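# Seat the slip bushing in the jig's empty liner

## Task

Push the free slip bushing all the way down into the jig's unoccupied liner so that its head sits level on the liner with no tilt. The jig's sliding plate must finish roughly where its pusher would hold it on its own, or the attempt fails. The fit must stay put without the robot holding it. At the end, open the fingers and pull the gripper away.

## Robot and tools

Robot: one 7-joint arm with a two-finger parallel gripper. The fingers extend along the gripper's +z axis and close along its y axis. The reported hand position is a point between the pads when closed, roughly 2 cm short of the fingertips. Closing pushes the tips about 10 mm further along +z.

Scene frame: origin on the table surface under the arm base, +z upward, +y to the left when facing along +x. The base may sit slightly tilted, and the printed position grows less accurate at long reach.

execute_actions: takes "actions", a list holding zero or one item, plus an optional "pictures" boolean (images are included unless set to false). An empty list sends nothing and returns the current state. An item with "rows" is a motion. Each row is 7 numbers in [-1, 1]: dx, dy, dz, rx, ry, rz, opening. Use 1 to 15 rows and "steps" up to 15 (default 15). One row drives one control step of 1/30 s, and the final row repeats to fill the step count. An item with only "steps" (up to 300) is a pause, counted from the previous result, so your thinking time uses part of it. A refused call moves nothing.

Row layout: dx, dy, dz, rx, ry, rz form an offset, not a pose, expressed in the gripper's own axes. Reference: the gripper pose in the latest result that shows it; before any such result in the scene, or for a second call within one reply, the reference is where the hand is when the action begins. Every row is an offset from that same reference, not from the prior row. Scale: 1.0 equals 0.6 m for translation or 180 degrees for rotation; rx, ry, rz together are a single rotation vector. The opening value is absolute: +1 means fully open (0.084 m), -1 fully closed. All zeros is not a pause; it sends the hand back to the reference.

move: "target" is one row with the same layout, frame, scale and reference as above (offset in gripper axes plus an absolute opening). "speed" is the path's top speed in m/s, 0.002 to 0.5, default 0.25; rotation is capped at twice that value in rad/s. The straight path lasts 0.5 to 10 s and stops short if longer. It takes the shorter rotation and does not steer around obstacles; the hand lags, may wander off the line and may exceed the speed, especially near full arm extension. The opening is applied at the start. Faster moves and targets set deeper past a contact hit and press harder. The result adds a "move:" line: done (settled near target), off_target, moving, held or fault, the distance to target, and limits: paced means the commanded pose was clipped; held means a check blocked some steps, after which the arm may jump faster than requested.

wait: "seconds" from 0 to 10; nothing new is sent.

zoom_image: "camera" is cam_head_left, cam_head_right or cam_wrist; "region" is [x0, y0, x1, y1] in image pixels, top-left origin, at most 504 by 504. All three cameras give 896x504 images; calibration (K, distortion, T_world_to_cam) is supplied and may be off by a couple of degrees and millimetres.

finished_scene: "scene" is the current scene's number. It is final and reports success. Replying with no tool call ends everything.

Motion rules: each step the commanded pose is limited to 70 mm and 16 degrees from the measured pose; inverse kinematics favours position over orientation. After an action the arm only continues to the last clipped pose, so read the result and send the remainder. The "Hand target" line shows where the controller is heading. Joint speed is capped at 3.14 rad/s. Joint ranges (rad): waist and both rolls ±6.283, shoulder -2.059 to 2.094, elbow -0.192 to 3.927, wrist pitch -1.693 to 3.142.

Results: the state line gives end_effector_position (m), end_effector_quat_wxyz and velocities (m/s, rad/s) in the scene frame; grip_measured is the finger gap on the opening scale; joint torques are raw drive outputs with offsets and noise. "pose unreachable" means the clearance check (which treats the mount as part of the arm) altered or stopped a command; HELD flags affected steps.

Gripping: to hold something, command an opening clearly under grip_measured; a larger gap means a firmer squeeze, up to about 24 N per pad. Slamming the fingers shut can press harder and even spring them open.

Hazards: if a joint's contact torque hits its limit (waist and shoulder 45, upper arm roll, elbow, forearm roll 27, wrist pitch and roll 18 N m, load weight included), the arm stops, backs off, freezes for 10 s and drops the rest of the call. Sustained holding heats motors: MOTOR HOT appears from 65 °C, and at 80 °C an OVER-TEMPERATURE FAULT brakes the arm. Brief tugs on held parts or pushes on loose ones may occur. Avoid dropping parts, slamming, forceful pushes, shifting the sliding plate, and anything leaving the table.

Each tool is called after "Emit:" as name([rows], argument=value, ...), one row to a line, values as JSON.

## Session

Emit:
execute_actions(actions=[])

Scene clock: 0.00 s of 4200.00 s.
end_effector_position=(-0.0037, -0.3800, +0.1030) grip_measured=+1.00 end_effector_quat_wxyz=(-0.261, +0.762, +0.509, -0.305) end_effector_velocity=(-0.000, +0.001, -0.001) end_effector_angular_velocity=(+0.003, +0.000, -0.000)
Joint positions: [-1.32  -0.658 -0.035  0.261 -0.885  0.742 -1.715  0.084]
Joint velocities: [ 0.001  0.002  0.    -0.001 -0.    -0.     0.    -0.   ]
Joint torques (N m, as the arm reports them, + toward a larger angle): no reading
Motor temperatures (°C, as the motors report them): [34 31 37 37 30 37 37]
Hand target: -0.004, -0.380, +0.103; -0.261, +0.762, +0.509, -0.305

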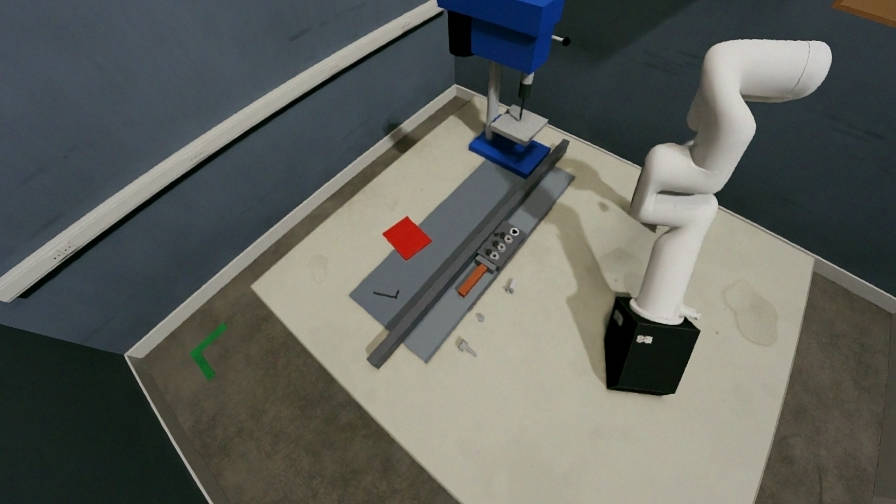

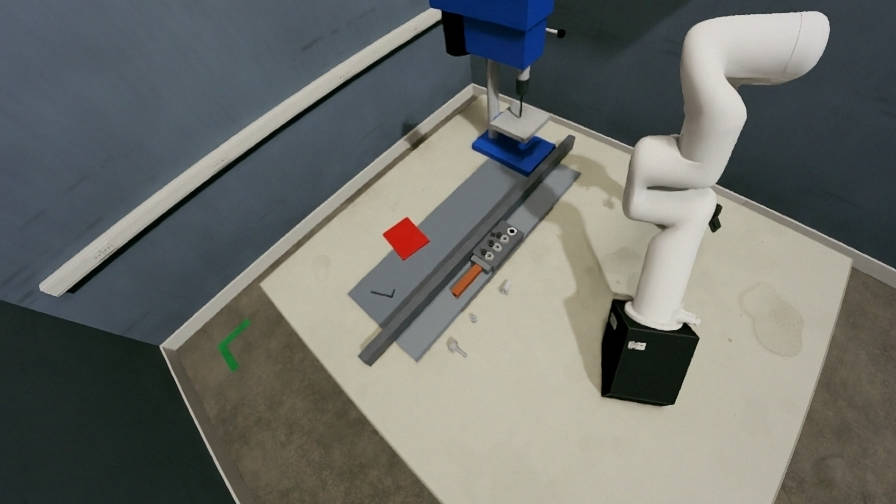

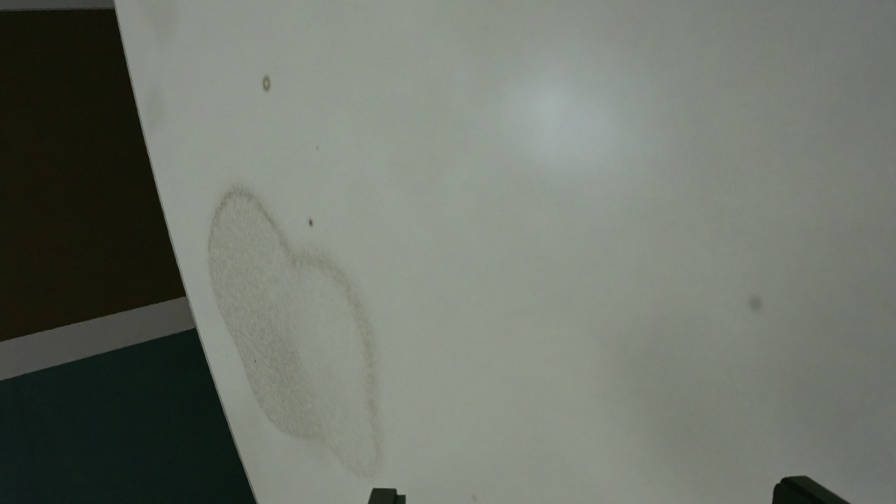

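Emit:
zoom_image(camera="cam_head_left", region=[440, 200, 560, 370])

Emit:
zoom_image(camera="cam_head_right", region=[430, 200, 550, 370])

Region (440, 200, 560, 370) of cam_head_left's 896x504 image, scaled by 2.965, with more detail than that image has; it fills the left 356 columns of this view, and the rest is white.

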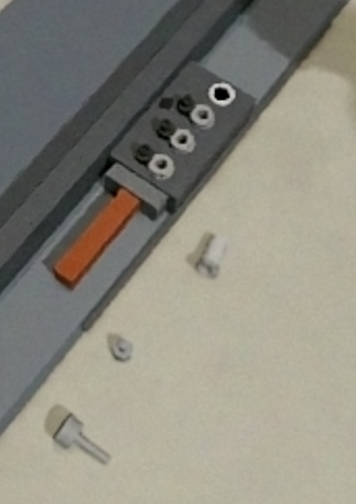

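Region (430, 200, 550, 370) of cam_head_right's 896x504 image, scaled by 2.965, with more detail than that image has; it fills the left 356 columns of this view, and the rest is white.

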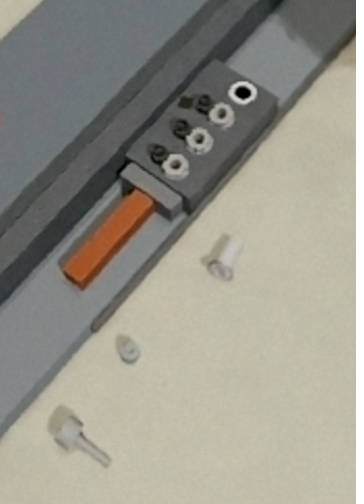

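Emit:
move(target=[0.073,0.08,-0.474,-0.252,0.071,0,1], speed=0.3)

Scene clock: 4.27 s of 4200.00 s.
end_effector_position=(+0.2462, -0.3794, +0.2526) grip_measured=+1.00 end_effector_quat_wxyz=(-0.003, +0.831, +0.556, +0.000) end_effector_velocity=(+0.002, -0.001, +0.002) end_effector_angular_velocity=(-0.004, -0.006, -0.001)
Joint positions: [-0.773 -1.381 -0.023  0.378 -0.188  1.042 -1.98   0.084]
Joint velocities: [ 0.002 -0.     0.002  0.005  0.003 -0.002  0.001  0.   ]
Joint torques (N m, as the arm reports them, + toward a larger angle): [ 0.72 -4.25  2.89 19.56  0.   -1.65  0.18]
Motor temperatures (°C, as the motors report them): [34 31 37 37 30 37 37]
Hand target: +0.247, -0.380, +0.253; -0.002, +0.831, +0.556, +0.001
Off the commanded pose: 0.001 m, 0 deg.
move: done
camera_calibration (this result's frames):
cam_wrist: T_world_to_cam=[[0.921966, -0.387211, -0.00672194, -0.335381], [-0.387214, -0.921989, 0.000925596, -0.19042], [-0.00655596, 0.00174946, -0.999977, 0.382529], [0, 0, 0, 1]] pos_world=[0.237984, -0.306098, 0.380443]

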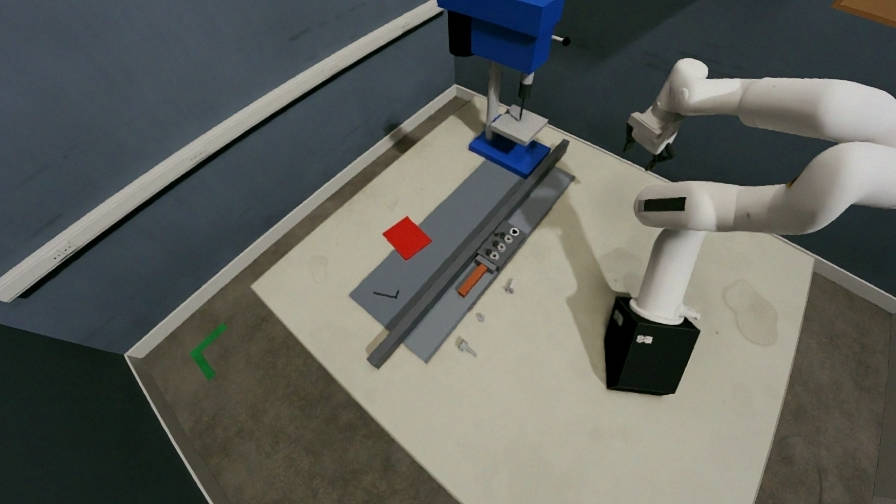

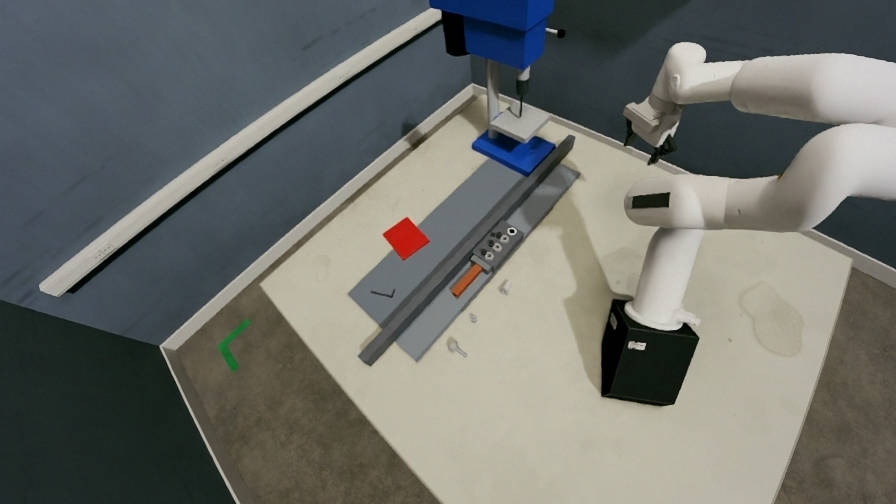

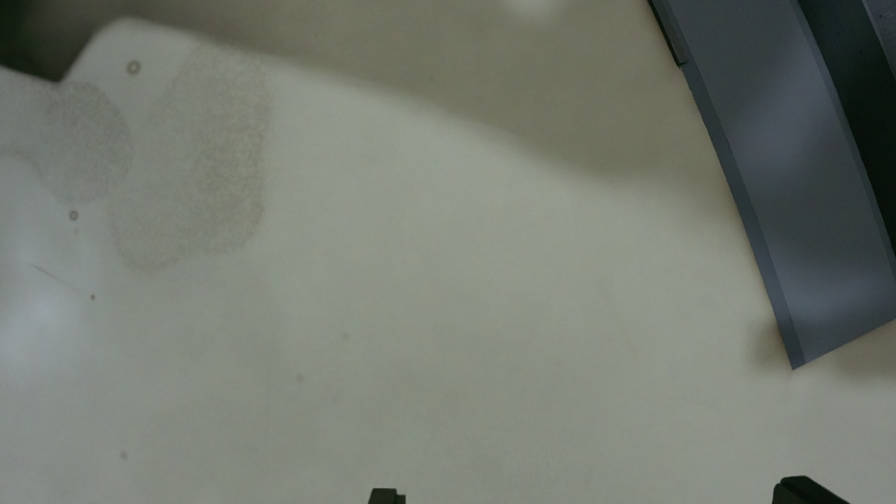

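Emit:
move(target=[0.633,-0.042,0,0,0,0,1], speed=0.35)

Scene clock: 6.53 s of 4200.00 s.
end_effector_position=(+0.3664, -0.0194, +0.2532) grip_measured=+1.00 end_effector_quat_wxyz=(-0.003, +0.832, +0.555, -0.001) end_effector_velocity=(+0.000, +0.002, +0.000) end_effector_angular_velocity=(-0.000, -0.001, +0.004)
Joint positions: [-0.531 -1.234  1.195  0.49   0.424  1.052 -1.078  0.084]
Joint velocities: [-0.002  0.003  0.006  0.005  0.001 -0.     0.002  0.   ]
Joint torques (N m, as the arm reports them, + toward a larger angle): [ 7.35  2.13 -3.24 18.53  0.04 -1.74  0.25]
Motor temperatures (°C, as the motors report them): [34 31 37 37 30 37 37]
Hand target: +0.367, -0.019, +0.253; -0.003, +0.831, +0.556, -0.001
Off the commanded pose: 0.002 m, 0 deg.
move: done
camera_calibration (this result's frames):
cam_wrist: T_world_to_cam=[[0.921492, -0.388312, -0.00817608, -0.306335], [-0.388304, -0.921528, 0.00255707, 0.188036], [-0.00852743, 0.000818491, -0.999963, 0.384042], [0, 0, 0, 1]] pos_world=[0.358576, 0.0540126, 0.381042]

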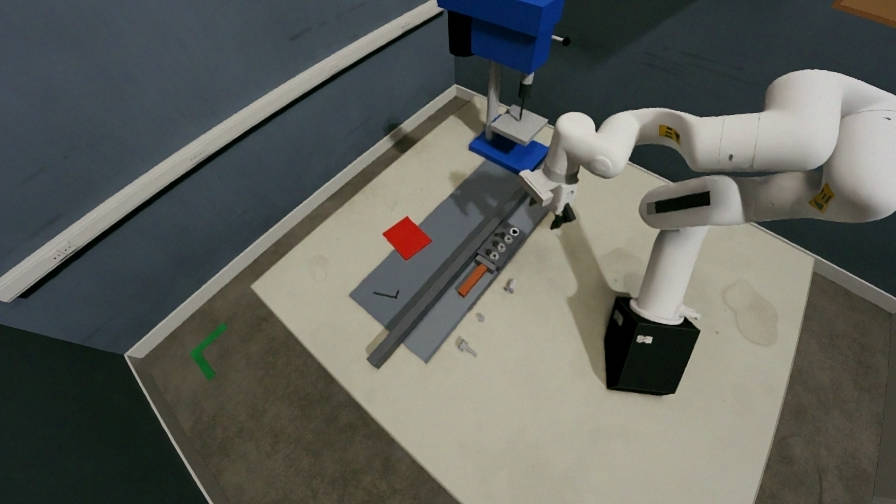

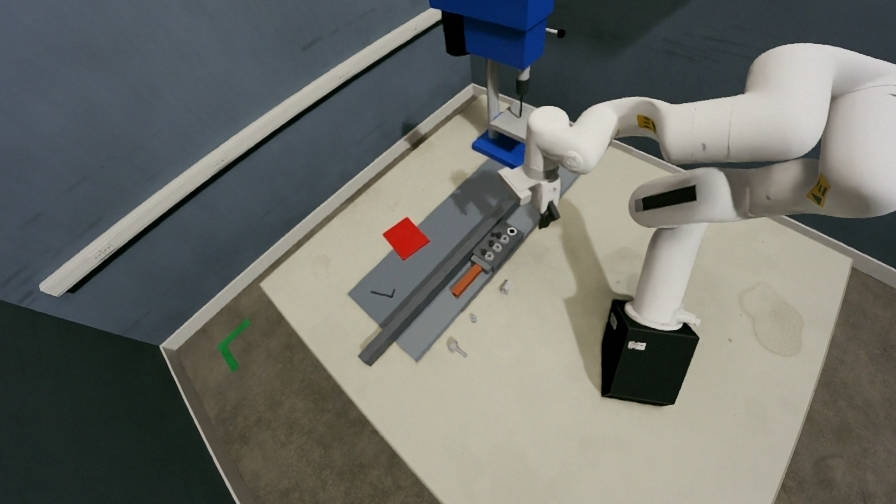

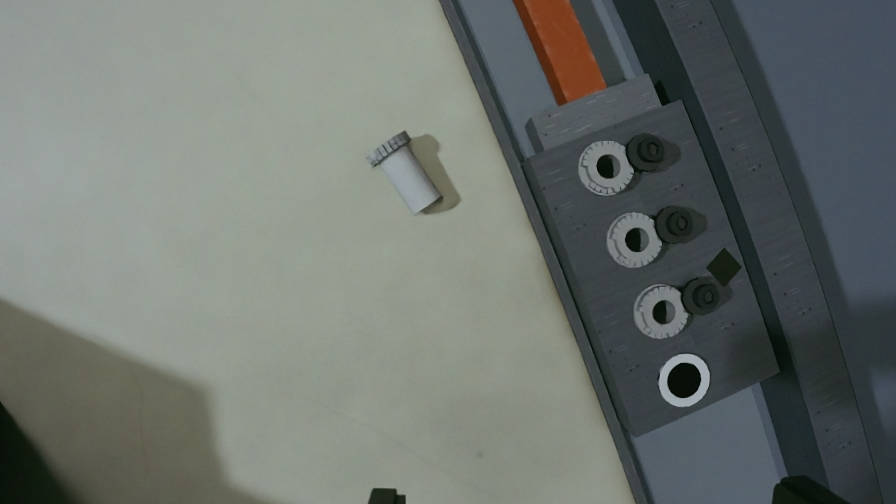

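Emit:
zoom_image(camera="cam_wrist", region=[560, 200, 800, 440])

Emit:
zoom_image(camera="cam_wrist", region=[340, 100, 500, 240])

Region (560, 200, 800, 440) of cam_wrist's 896x504 image, scaled by 2.100, with more detail than that image has.

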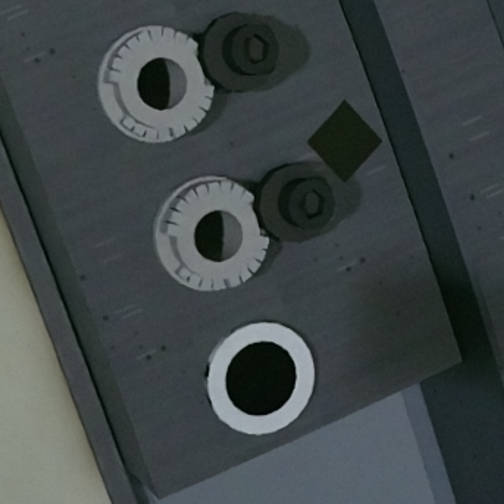

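Region (340, 100, 500, 240) of cam_wrist's 896x504 image, scaled by 3.150, with more detail than that image has; it fills the top 441 rows of this view, and the rest is white.

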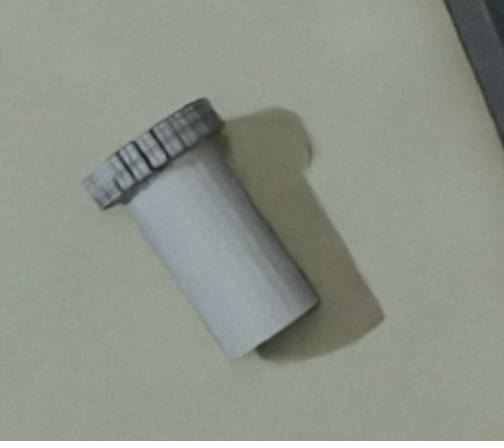

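Emit:
move(target=[0.273,-0.173,0.172,-0.0787,-0.2414,-0.1898,0.3], speed=0.3)

Scene clock: 14.57 s of 4200.00 s.
end_effector_position=(+0.3325, +0.1710, +0.1509) grip_measured=+0.29 end_effector_quat_wxyz=(+0.298, +0.572, +0.726, -0.236) end_effector_velocity=(-0.003, +0.002, -0.002) end_effector_angular_velocity=(-0.006, +0.003, +0.007)
Joint positions: [-1.029 -1.596  2.088  1.247  0.171  1.352 -0.902  0.056]
Joint velocities: [-0.    -0.005  0.008  0.006 -0.     0.004  0.    -0.   ]
Joint torques (N m, as the arm reports them, + toward a larger angle): [13.21 27.38 -9.54 12.02 -1.13 -0.37  0.13]
Motor temperatures (°C, as the motors report them): [34 31 38 38 30 38 37]
Hand target: +0.332, +0.171, +0.151; +0.298, +0.572, +0.727, -0.237
Off the commanded pose: 0.001 m, 0 deg.
move: done
camera_calibration (this result's frames):
cam_wrist: T_world_to_cam=[[0.973698, 0.22784, 0.000762371, -0.326026], [0.160566, -0.688562, 0.707178, 0.0219615], [0.161648, -0.688456, -0.707035, 0.298409], [0, 0, 0, 1]] pos_world=[0.265687, 0.294845, 0.195704]

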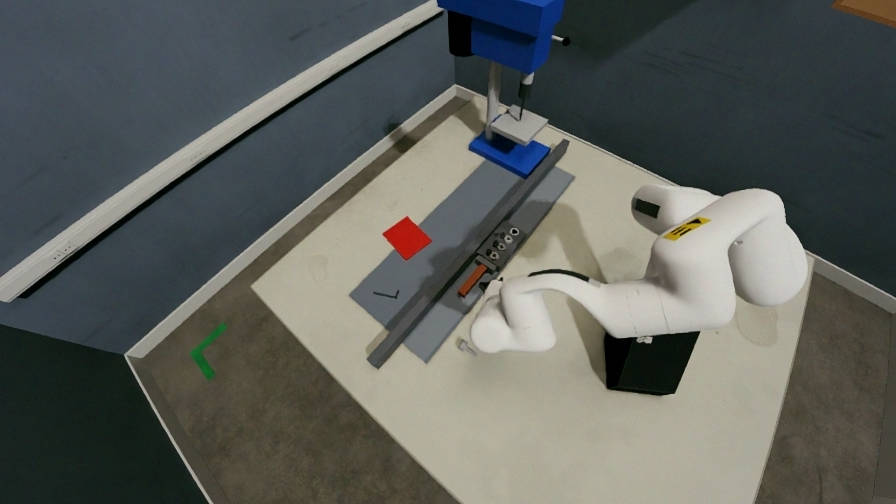

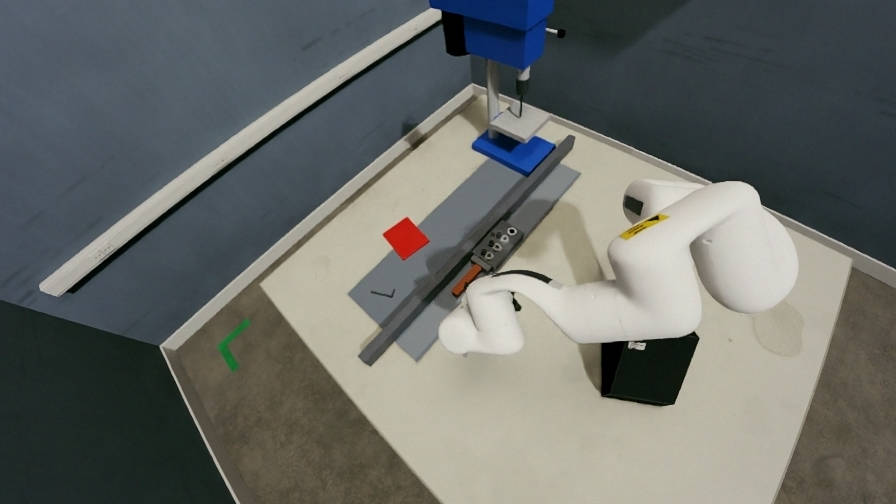

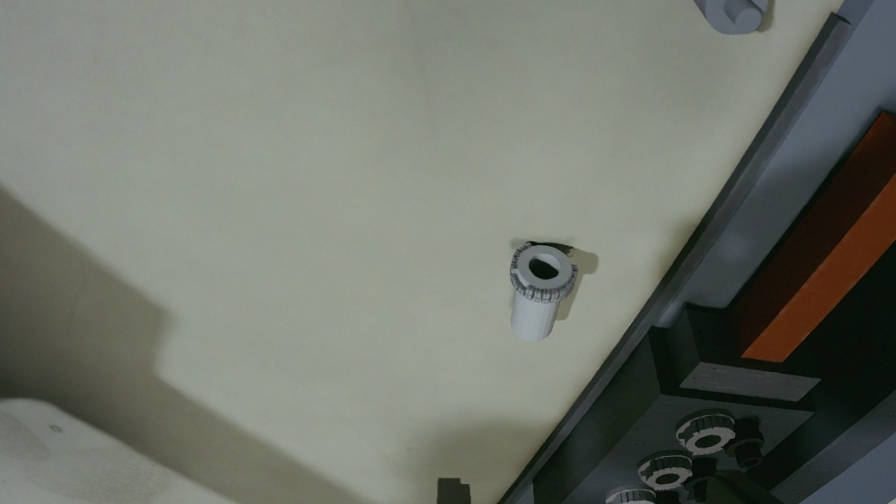

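Emit:
move(target=[0.088,0.004,0.14,0,0,0,0.3], speed=0.2)

Scene clock: 16.73 s of 4200.00 s.
end_effector_position=(+0.3400, +0.1510, +0.0547) grip_measured=+0.29 end_effector_quat_wxyz=(+0.298, +0.573, +0.726, -0.236) end_effector_velocity=(-0.002, -0.004, -0.004) end_effector_angular_velocity=(-0.010, +0.005, -0.003)
Joint positions: [-1.136 -1.713  2.175  1.203  0.231  1.144 -0.864  0.056]
Joint velocities: [-0.004 -0.005  0.005 -0.005  0.001 -0.     0.     0.   ]
Joint torques (N m, as the arm reports them, + toward a larger angle): [13.69 28.69 -9.48  9.5  -0.76 -0.35  0.2 ]
Motor temperatures (°C, as the motors report them): [34 31 38 38 30 38 37]
Hand target: +0.340, +0.150, +0.054; +0.298, +0.572, +0.726, -0.236
Off the commanded pose: 0.001 m, 0 deg.
move: done
camera_calibration (this result's frames):
cam_wrist: T_world_to_cam=[[0.973635, 0.228102, 0.00202341, -0.328763], [0.160019, -0.689298, 0.706585, 0.0753552], [0.162568, -0.687632, -0.707625, 0.214968], [0, 0, 0, 1]] pos_world=[0.27309, 0.274752, 0.0995369]

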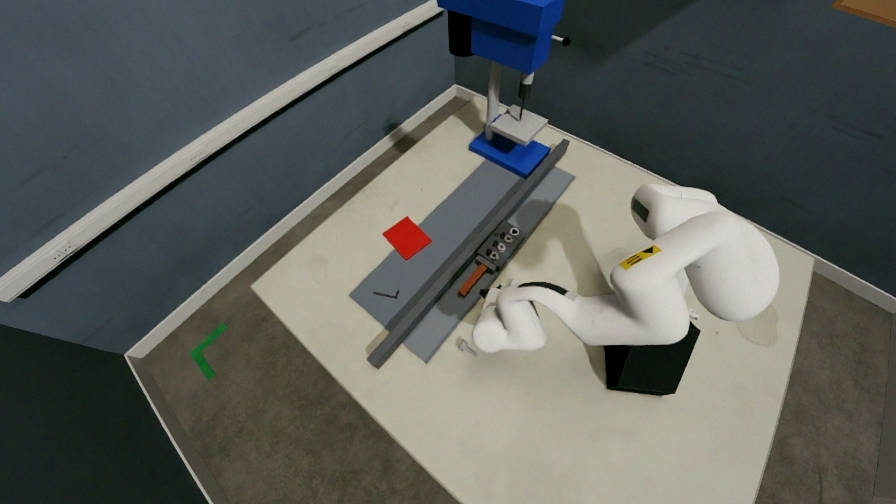

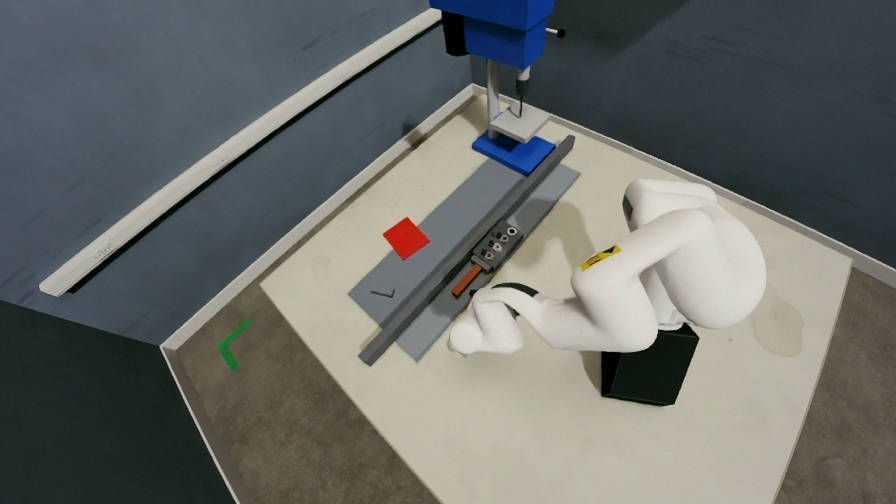

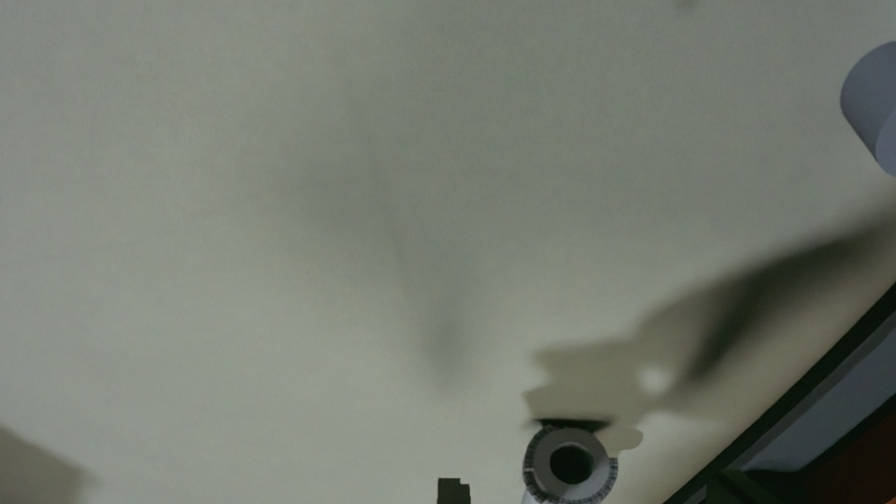

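Emit:
move(target=[0.008,-0.007,0.055,0,0,0,0.3], speed=0.05)

Scene clock: 18.30 s of 4200.00 s.
end_effector_position=(+0.3407, +0.1310, +0.0281) grip_measured=+0.29 end_effector_quat_wxyz=(+0.298, +0.573, +0.726, -0.235) end_effector_velocity=(+0.001, +0.002, +0.000) end_effector_angular_velocity=(+0.004, -0.002, +0.002)
Joint positions: [-1.154 -1.737  2.199  1.148  0.25   1.057 -0.863  0.056]
Joint velocities: [ 0.001  0.    -0.001  0.002  0.001 -0.002 -0.     0.   ]
Joint torques (N m, as the arm reports them, + toward a larger angle): [13.54 28.02 -9.29  8.32 -0.56 -0.4   0.13]
Motor temperatures (°C, as the motors report them): [34 31 38 38 30 38 37]
Hand target: +0.341, +0.131, +0.028; +0.298, +0.573, +0.726, -0.236
Off the commanded pose: 0.000 m, 0 deg.
move: done
camera_calibration (this result's frames):
cam_wrist: T_world_to_cam=[[0.973606, 0.228222, 0.00250269, -0.324833], [0.159823, -0.689562, 0.706372, 0.0803785], [0.162935, -0.687328, -0.707836, 0.182101], [0, 0, 0, 1]] pos_world=[0.273743, 0.254723, 0.0729338]

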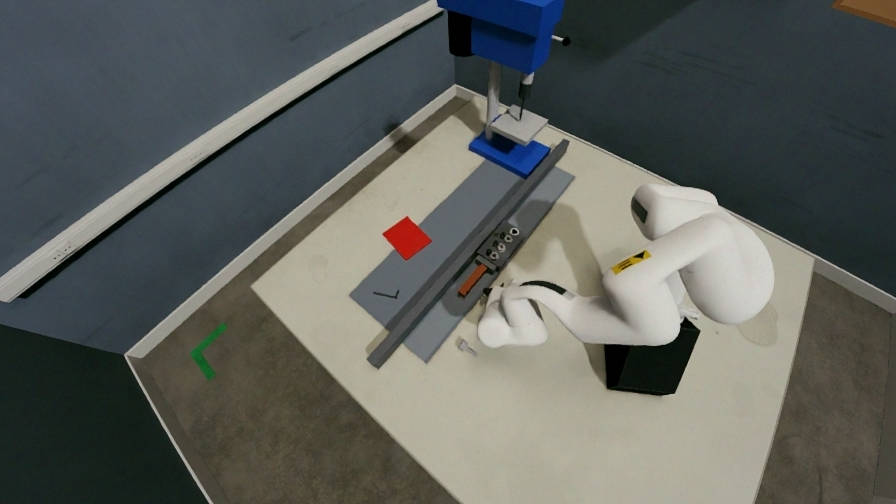

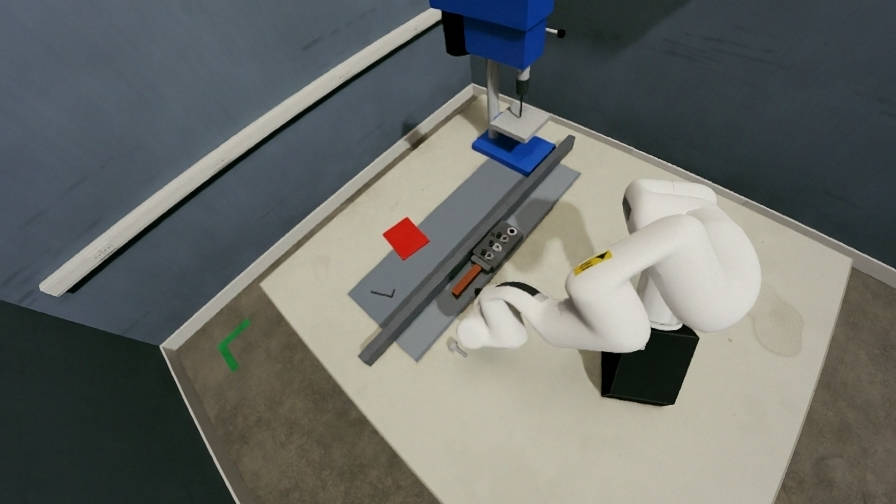

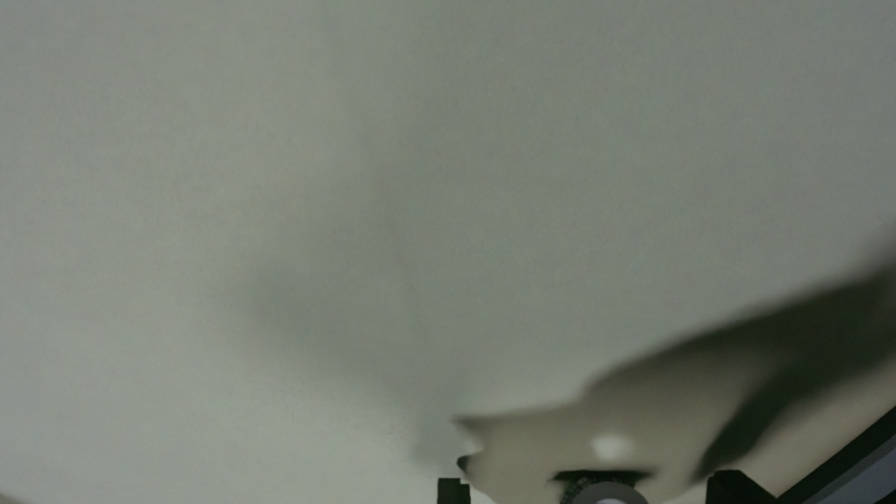

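Emit:
move(target=[0,0.002,0.006,0,0,0,0.3], speed=0.03)

Emit:
move(target=[0,0,0,0,0,0,-0.75])

Scene clock: 19.40 s of 4200.00 s.
end_effector_position=(+0.3424, +0.1288, +0.0255) grip_measured=+0.29 end_effector_quat_wxyz=(+0.298, +0.573, +0.726, -0.235) end_effector_velocity=(+0.001, +0.000, +0.000) end_effector_angular_velocity=(+0.001, -0.001, +0.001)
Joint positions: [-1.16  -1.74   2.199  1.145  0.251  1.047 -0.865  0.056]
Joint velocities: [ 0.     0.    -0.001 -0.001 -0.    -0.002 -0.     0.   ]
Joint torques (N m, as the arm reports them, + toward a larger angle): [13.59 28.06 -9.32  8.21 -0.49 -0.39  0.16]
Motor temperatures (°C, as the motors report them): [34 31 38 38 30 38 37]
Hand target: +0.342, +0.129, +0.026; +0.298, +0.573, +0.726, -0.235
Off the commanded pose: 0.000 m, 0 deg.
move: done
camera_calibration (this result's frames):
cam_wrist: T_world_to_cam=[[0.973607, 0.228216, 0.0025091, -0.326039], [0.159813, -0.689552, 0.706383, 0.0804055], [0.162939, -0.687339, -0.707825, 0.178523], [0, 0, 0, 1]] pos_world=[0.275496, 0.252557, 0.0703839]

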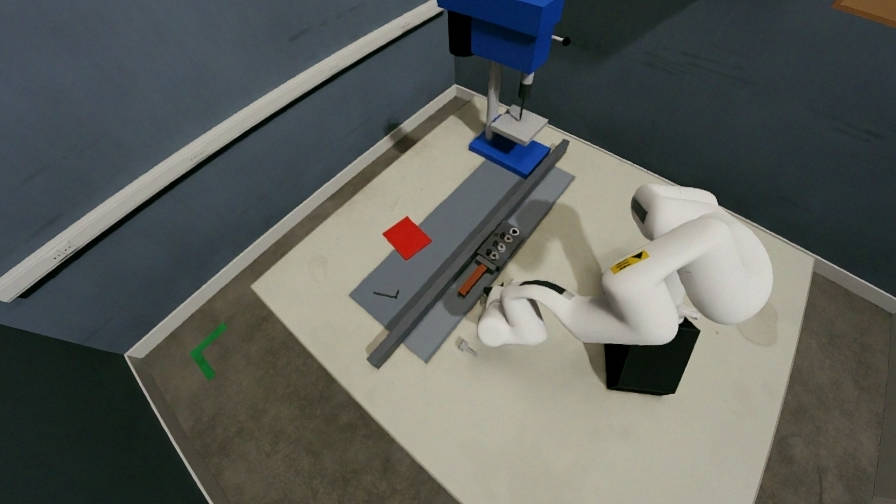

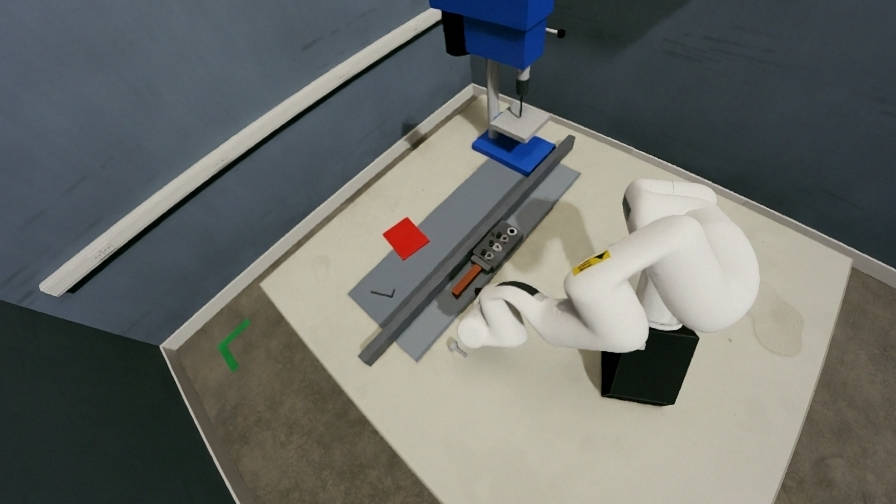

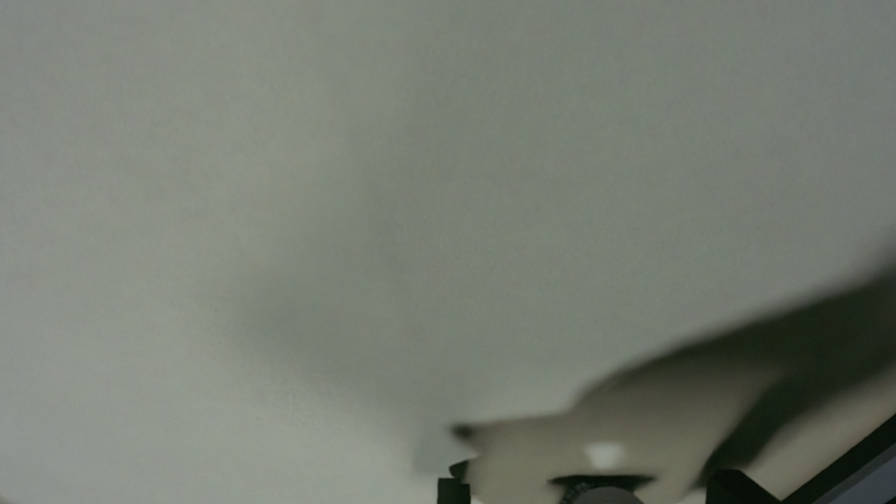

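Scene clock: 19.90 s of 4200.00 s.
end_effector_position=(+0.3424, +0.1288, +0.0255) grip_measured=-0.43 end_effector_quat_wxyz=(+0.298, +0.573, +0.726, -0.235) end_effector_velocity=(-0.000, +0.001, +0.000) end_effector_angular_velocity=(+0.002, +0.000, +0.001)
Joint positions: [-1.16  -1.74   2.199  1.145  0.251  1.047 -0.865  0.025]
Joint velocities: [ 0.     0.002  0.     0.001  0.    -0.    -0.    -0.   ]
Joint torques (N m, as the arm reports them, + toward a larger angle): [13.67 28.2  -9.38  8.1  -0.7  -0.38  0.15]
Motor temperatures (°C, as the motors report them): [34 31 38 38 30 38 37]
Hand target: +0.342, +0.129, +0.026; +0.298, +0.573, +0.726, -0.235
Off the commanded pose: 0.000 m, 0 deg.
move: done
camera_calibration (this result's frames):
cam_wrist: T_world_to_cam=[[0.973604, 0.228231, 0.00249851, -0.326034], [0.159834, -0.689562, 0.706369, 0.0804124], [0.162938, -0.687324, -0.70784, 0.178526], [0, 0, 0, 1]] pos_world=[0.275486, 0.252566, 0.0703816]

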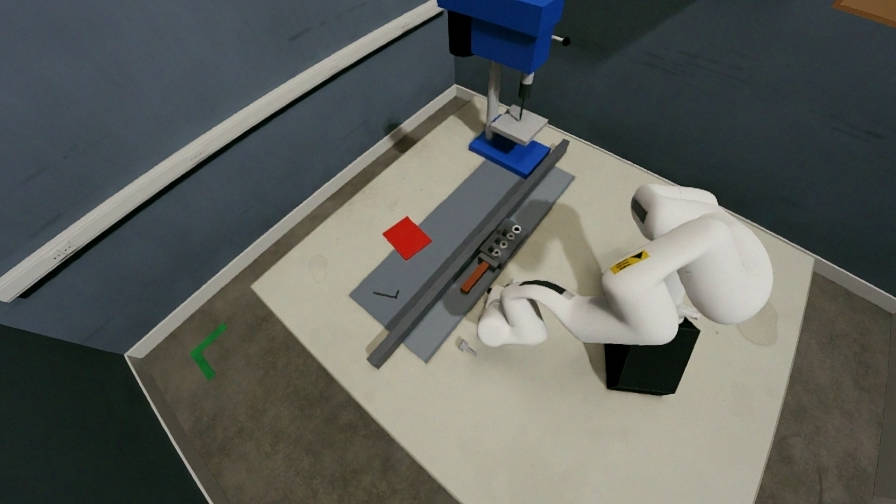

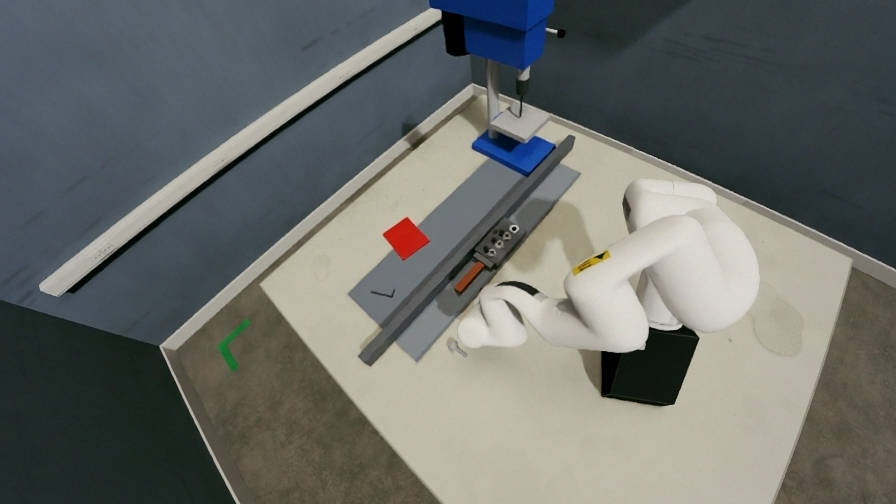

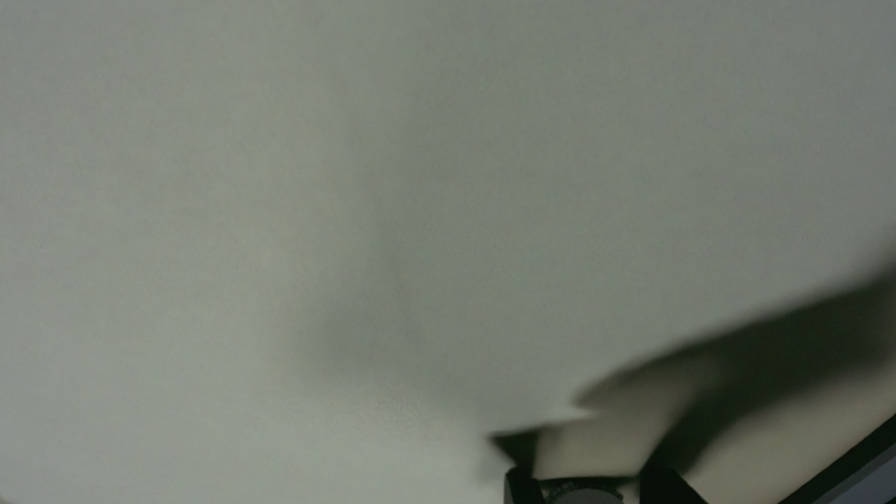

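Emit:
move(target=[-0.141,0,-0.141,0,0,0,-0.75], speed=0.2)

Emit:
move(target=[-0.255,0.085,0.243,0,0.5,0,-0.75], speed=0.25)

Scene clock: 21.93 s of 4200.00 s.
end_effector_position=(+0.3424, +0.1278, +0.1444) grip_measured=-0.43 end_effector_quat_wxyz=(+0.298, +0.572, +0.726, -0.236) end_effector_velocity=(+0.001, +0.002, +0.003) end_effector_angular_velocity=(+0.006, -0.005, +0.002)
Joint positions: [-0.985 -1.569  2.062  1.084  0.17   1.246 -0.946  0.025]
Joint velocities: [ 0.004  0.003 -0.006  0.003 -0.001  0.001 -0.001  0.   ]
Joint torques (N m, as the arm reports them, + toward a larger angle): [13.03 24.38 -9.55 11.33 -0.96 -0.48  0.23]
Motor temperatures (°C, as the motors report them): [34 31 38 38 30 38 37]
Hand target: +0.343, +0.128, +0.145; +0.298, +0.573, +0.727, -0.235
Off the commanded pose: 0.001 m, 0 deg.
move: done
camera_calibration (this result's frames):
cam_wrist: T_world_to_cam=[[0.973669, 0.227964, 0.00111972, -0.325882], [0.160474, -0.688879, 0.706891, -0.00468322], [0.161917, -0.688098, -0.707322, 0.262378], [0, 0, 0, 1]] pos_world=[0.275569, 0.251605, 0.189261]

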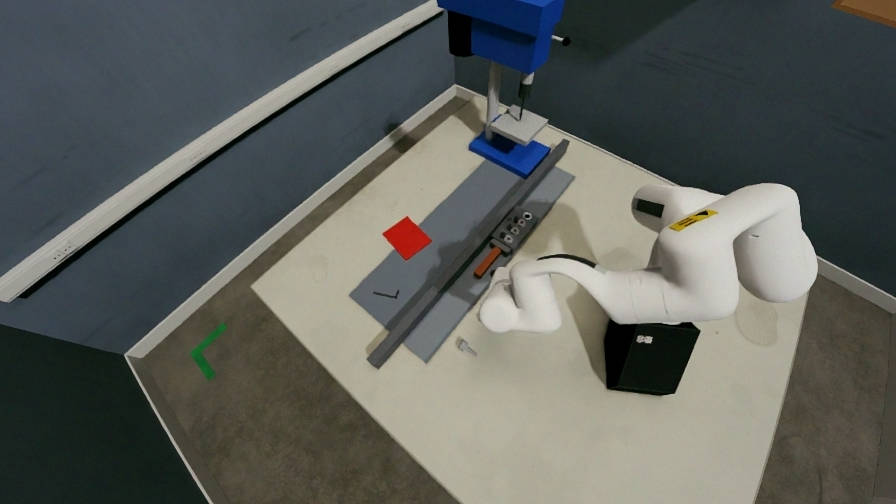

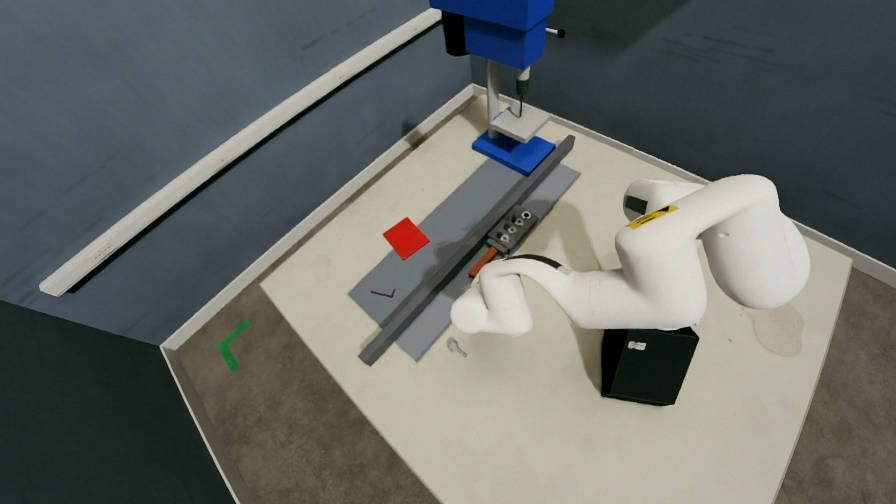

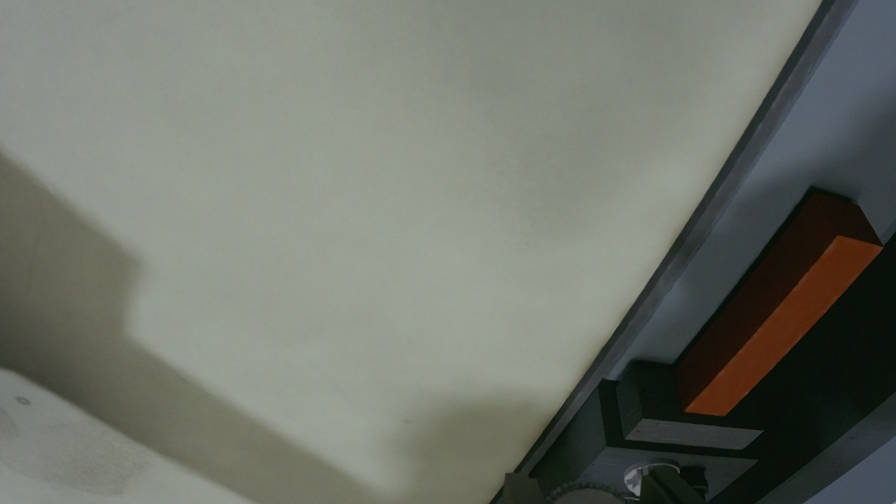

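Scene clock: 25.50 s of 4200.00 s.
end_effector_position=(+0.4419, -0.0640, +0.1491) grip_measured=-0.43 end_effector_quat_wxyz=(-0.304, +0.571, +0.725, +0.237) end_effector_velocity=(+0.001, -0.002, +0.000) end_effector_angular_velocity=(+0.003, +0.001, -0.003)
Joint positions: [-0.788 -0.35   0.734  0.682  0.504  0.863 -2.321  0.025]
Joint velocities: [-0.004  0.001 -0.003  0.005  0.001  0.005 -0.003  0.   ]
Joint torques (N m, as the arm reports them, + toward a larger angle): [  9.95 -17.93   5.56  13.22   0.28  -0.2    0.21]
Motor temperatures (°C, as the motors report them): [34 31 38 38 30 38 37]
Hand target: +0.442, -0.064, +0.149; -0.304, +0.571, +0.724, +0.237
Off the commanded pose: 0.002 m, 0 deg.
move: done
camera_calibration (this result's frames):
cam_wrist: T_world_to_cam=[[0.97238, 0.233224, -0.00914575, -0.376613], [0.158359, -0.688017, -0.708205, 0.0558621], [-0.171463, 0.687197, -0.705947, 0.352721], [0, 0, 0, 1]] pos_world=[0.417843, -0.11612, 0.28512]

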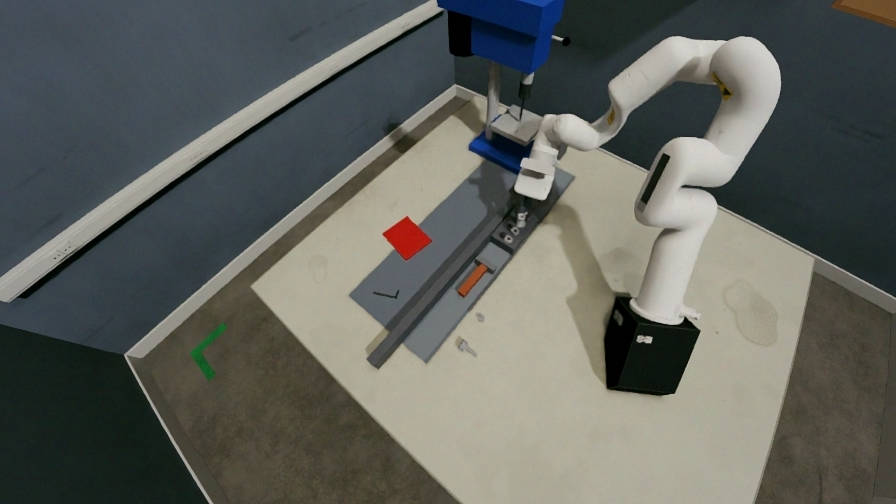

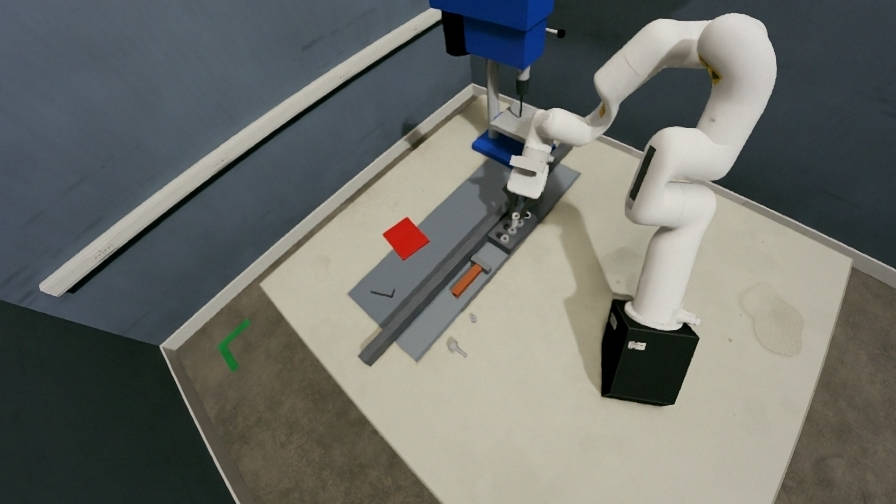

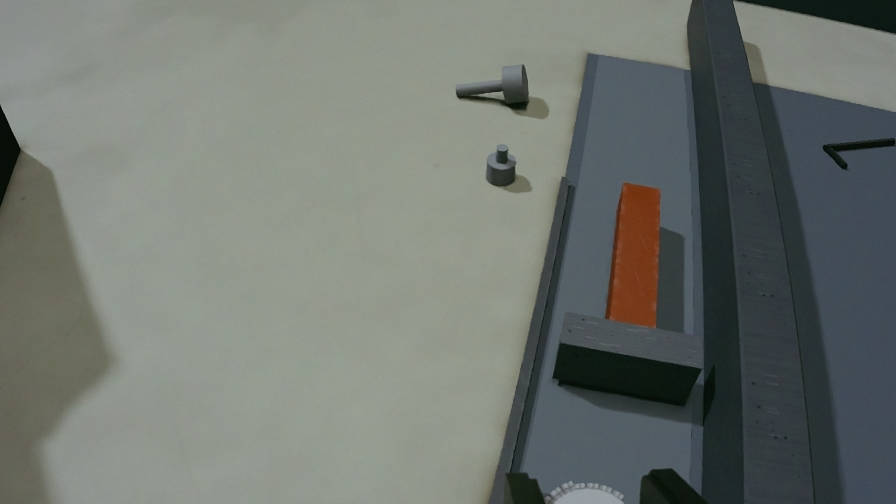

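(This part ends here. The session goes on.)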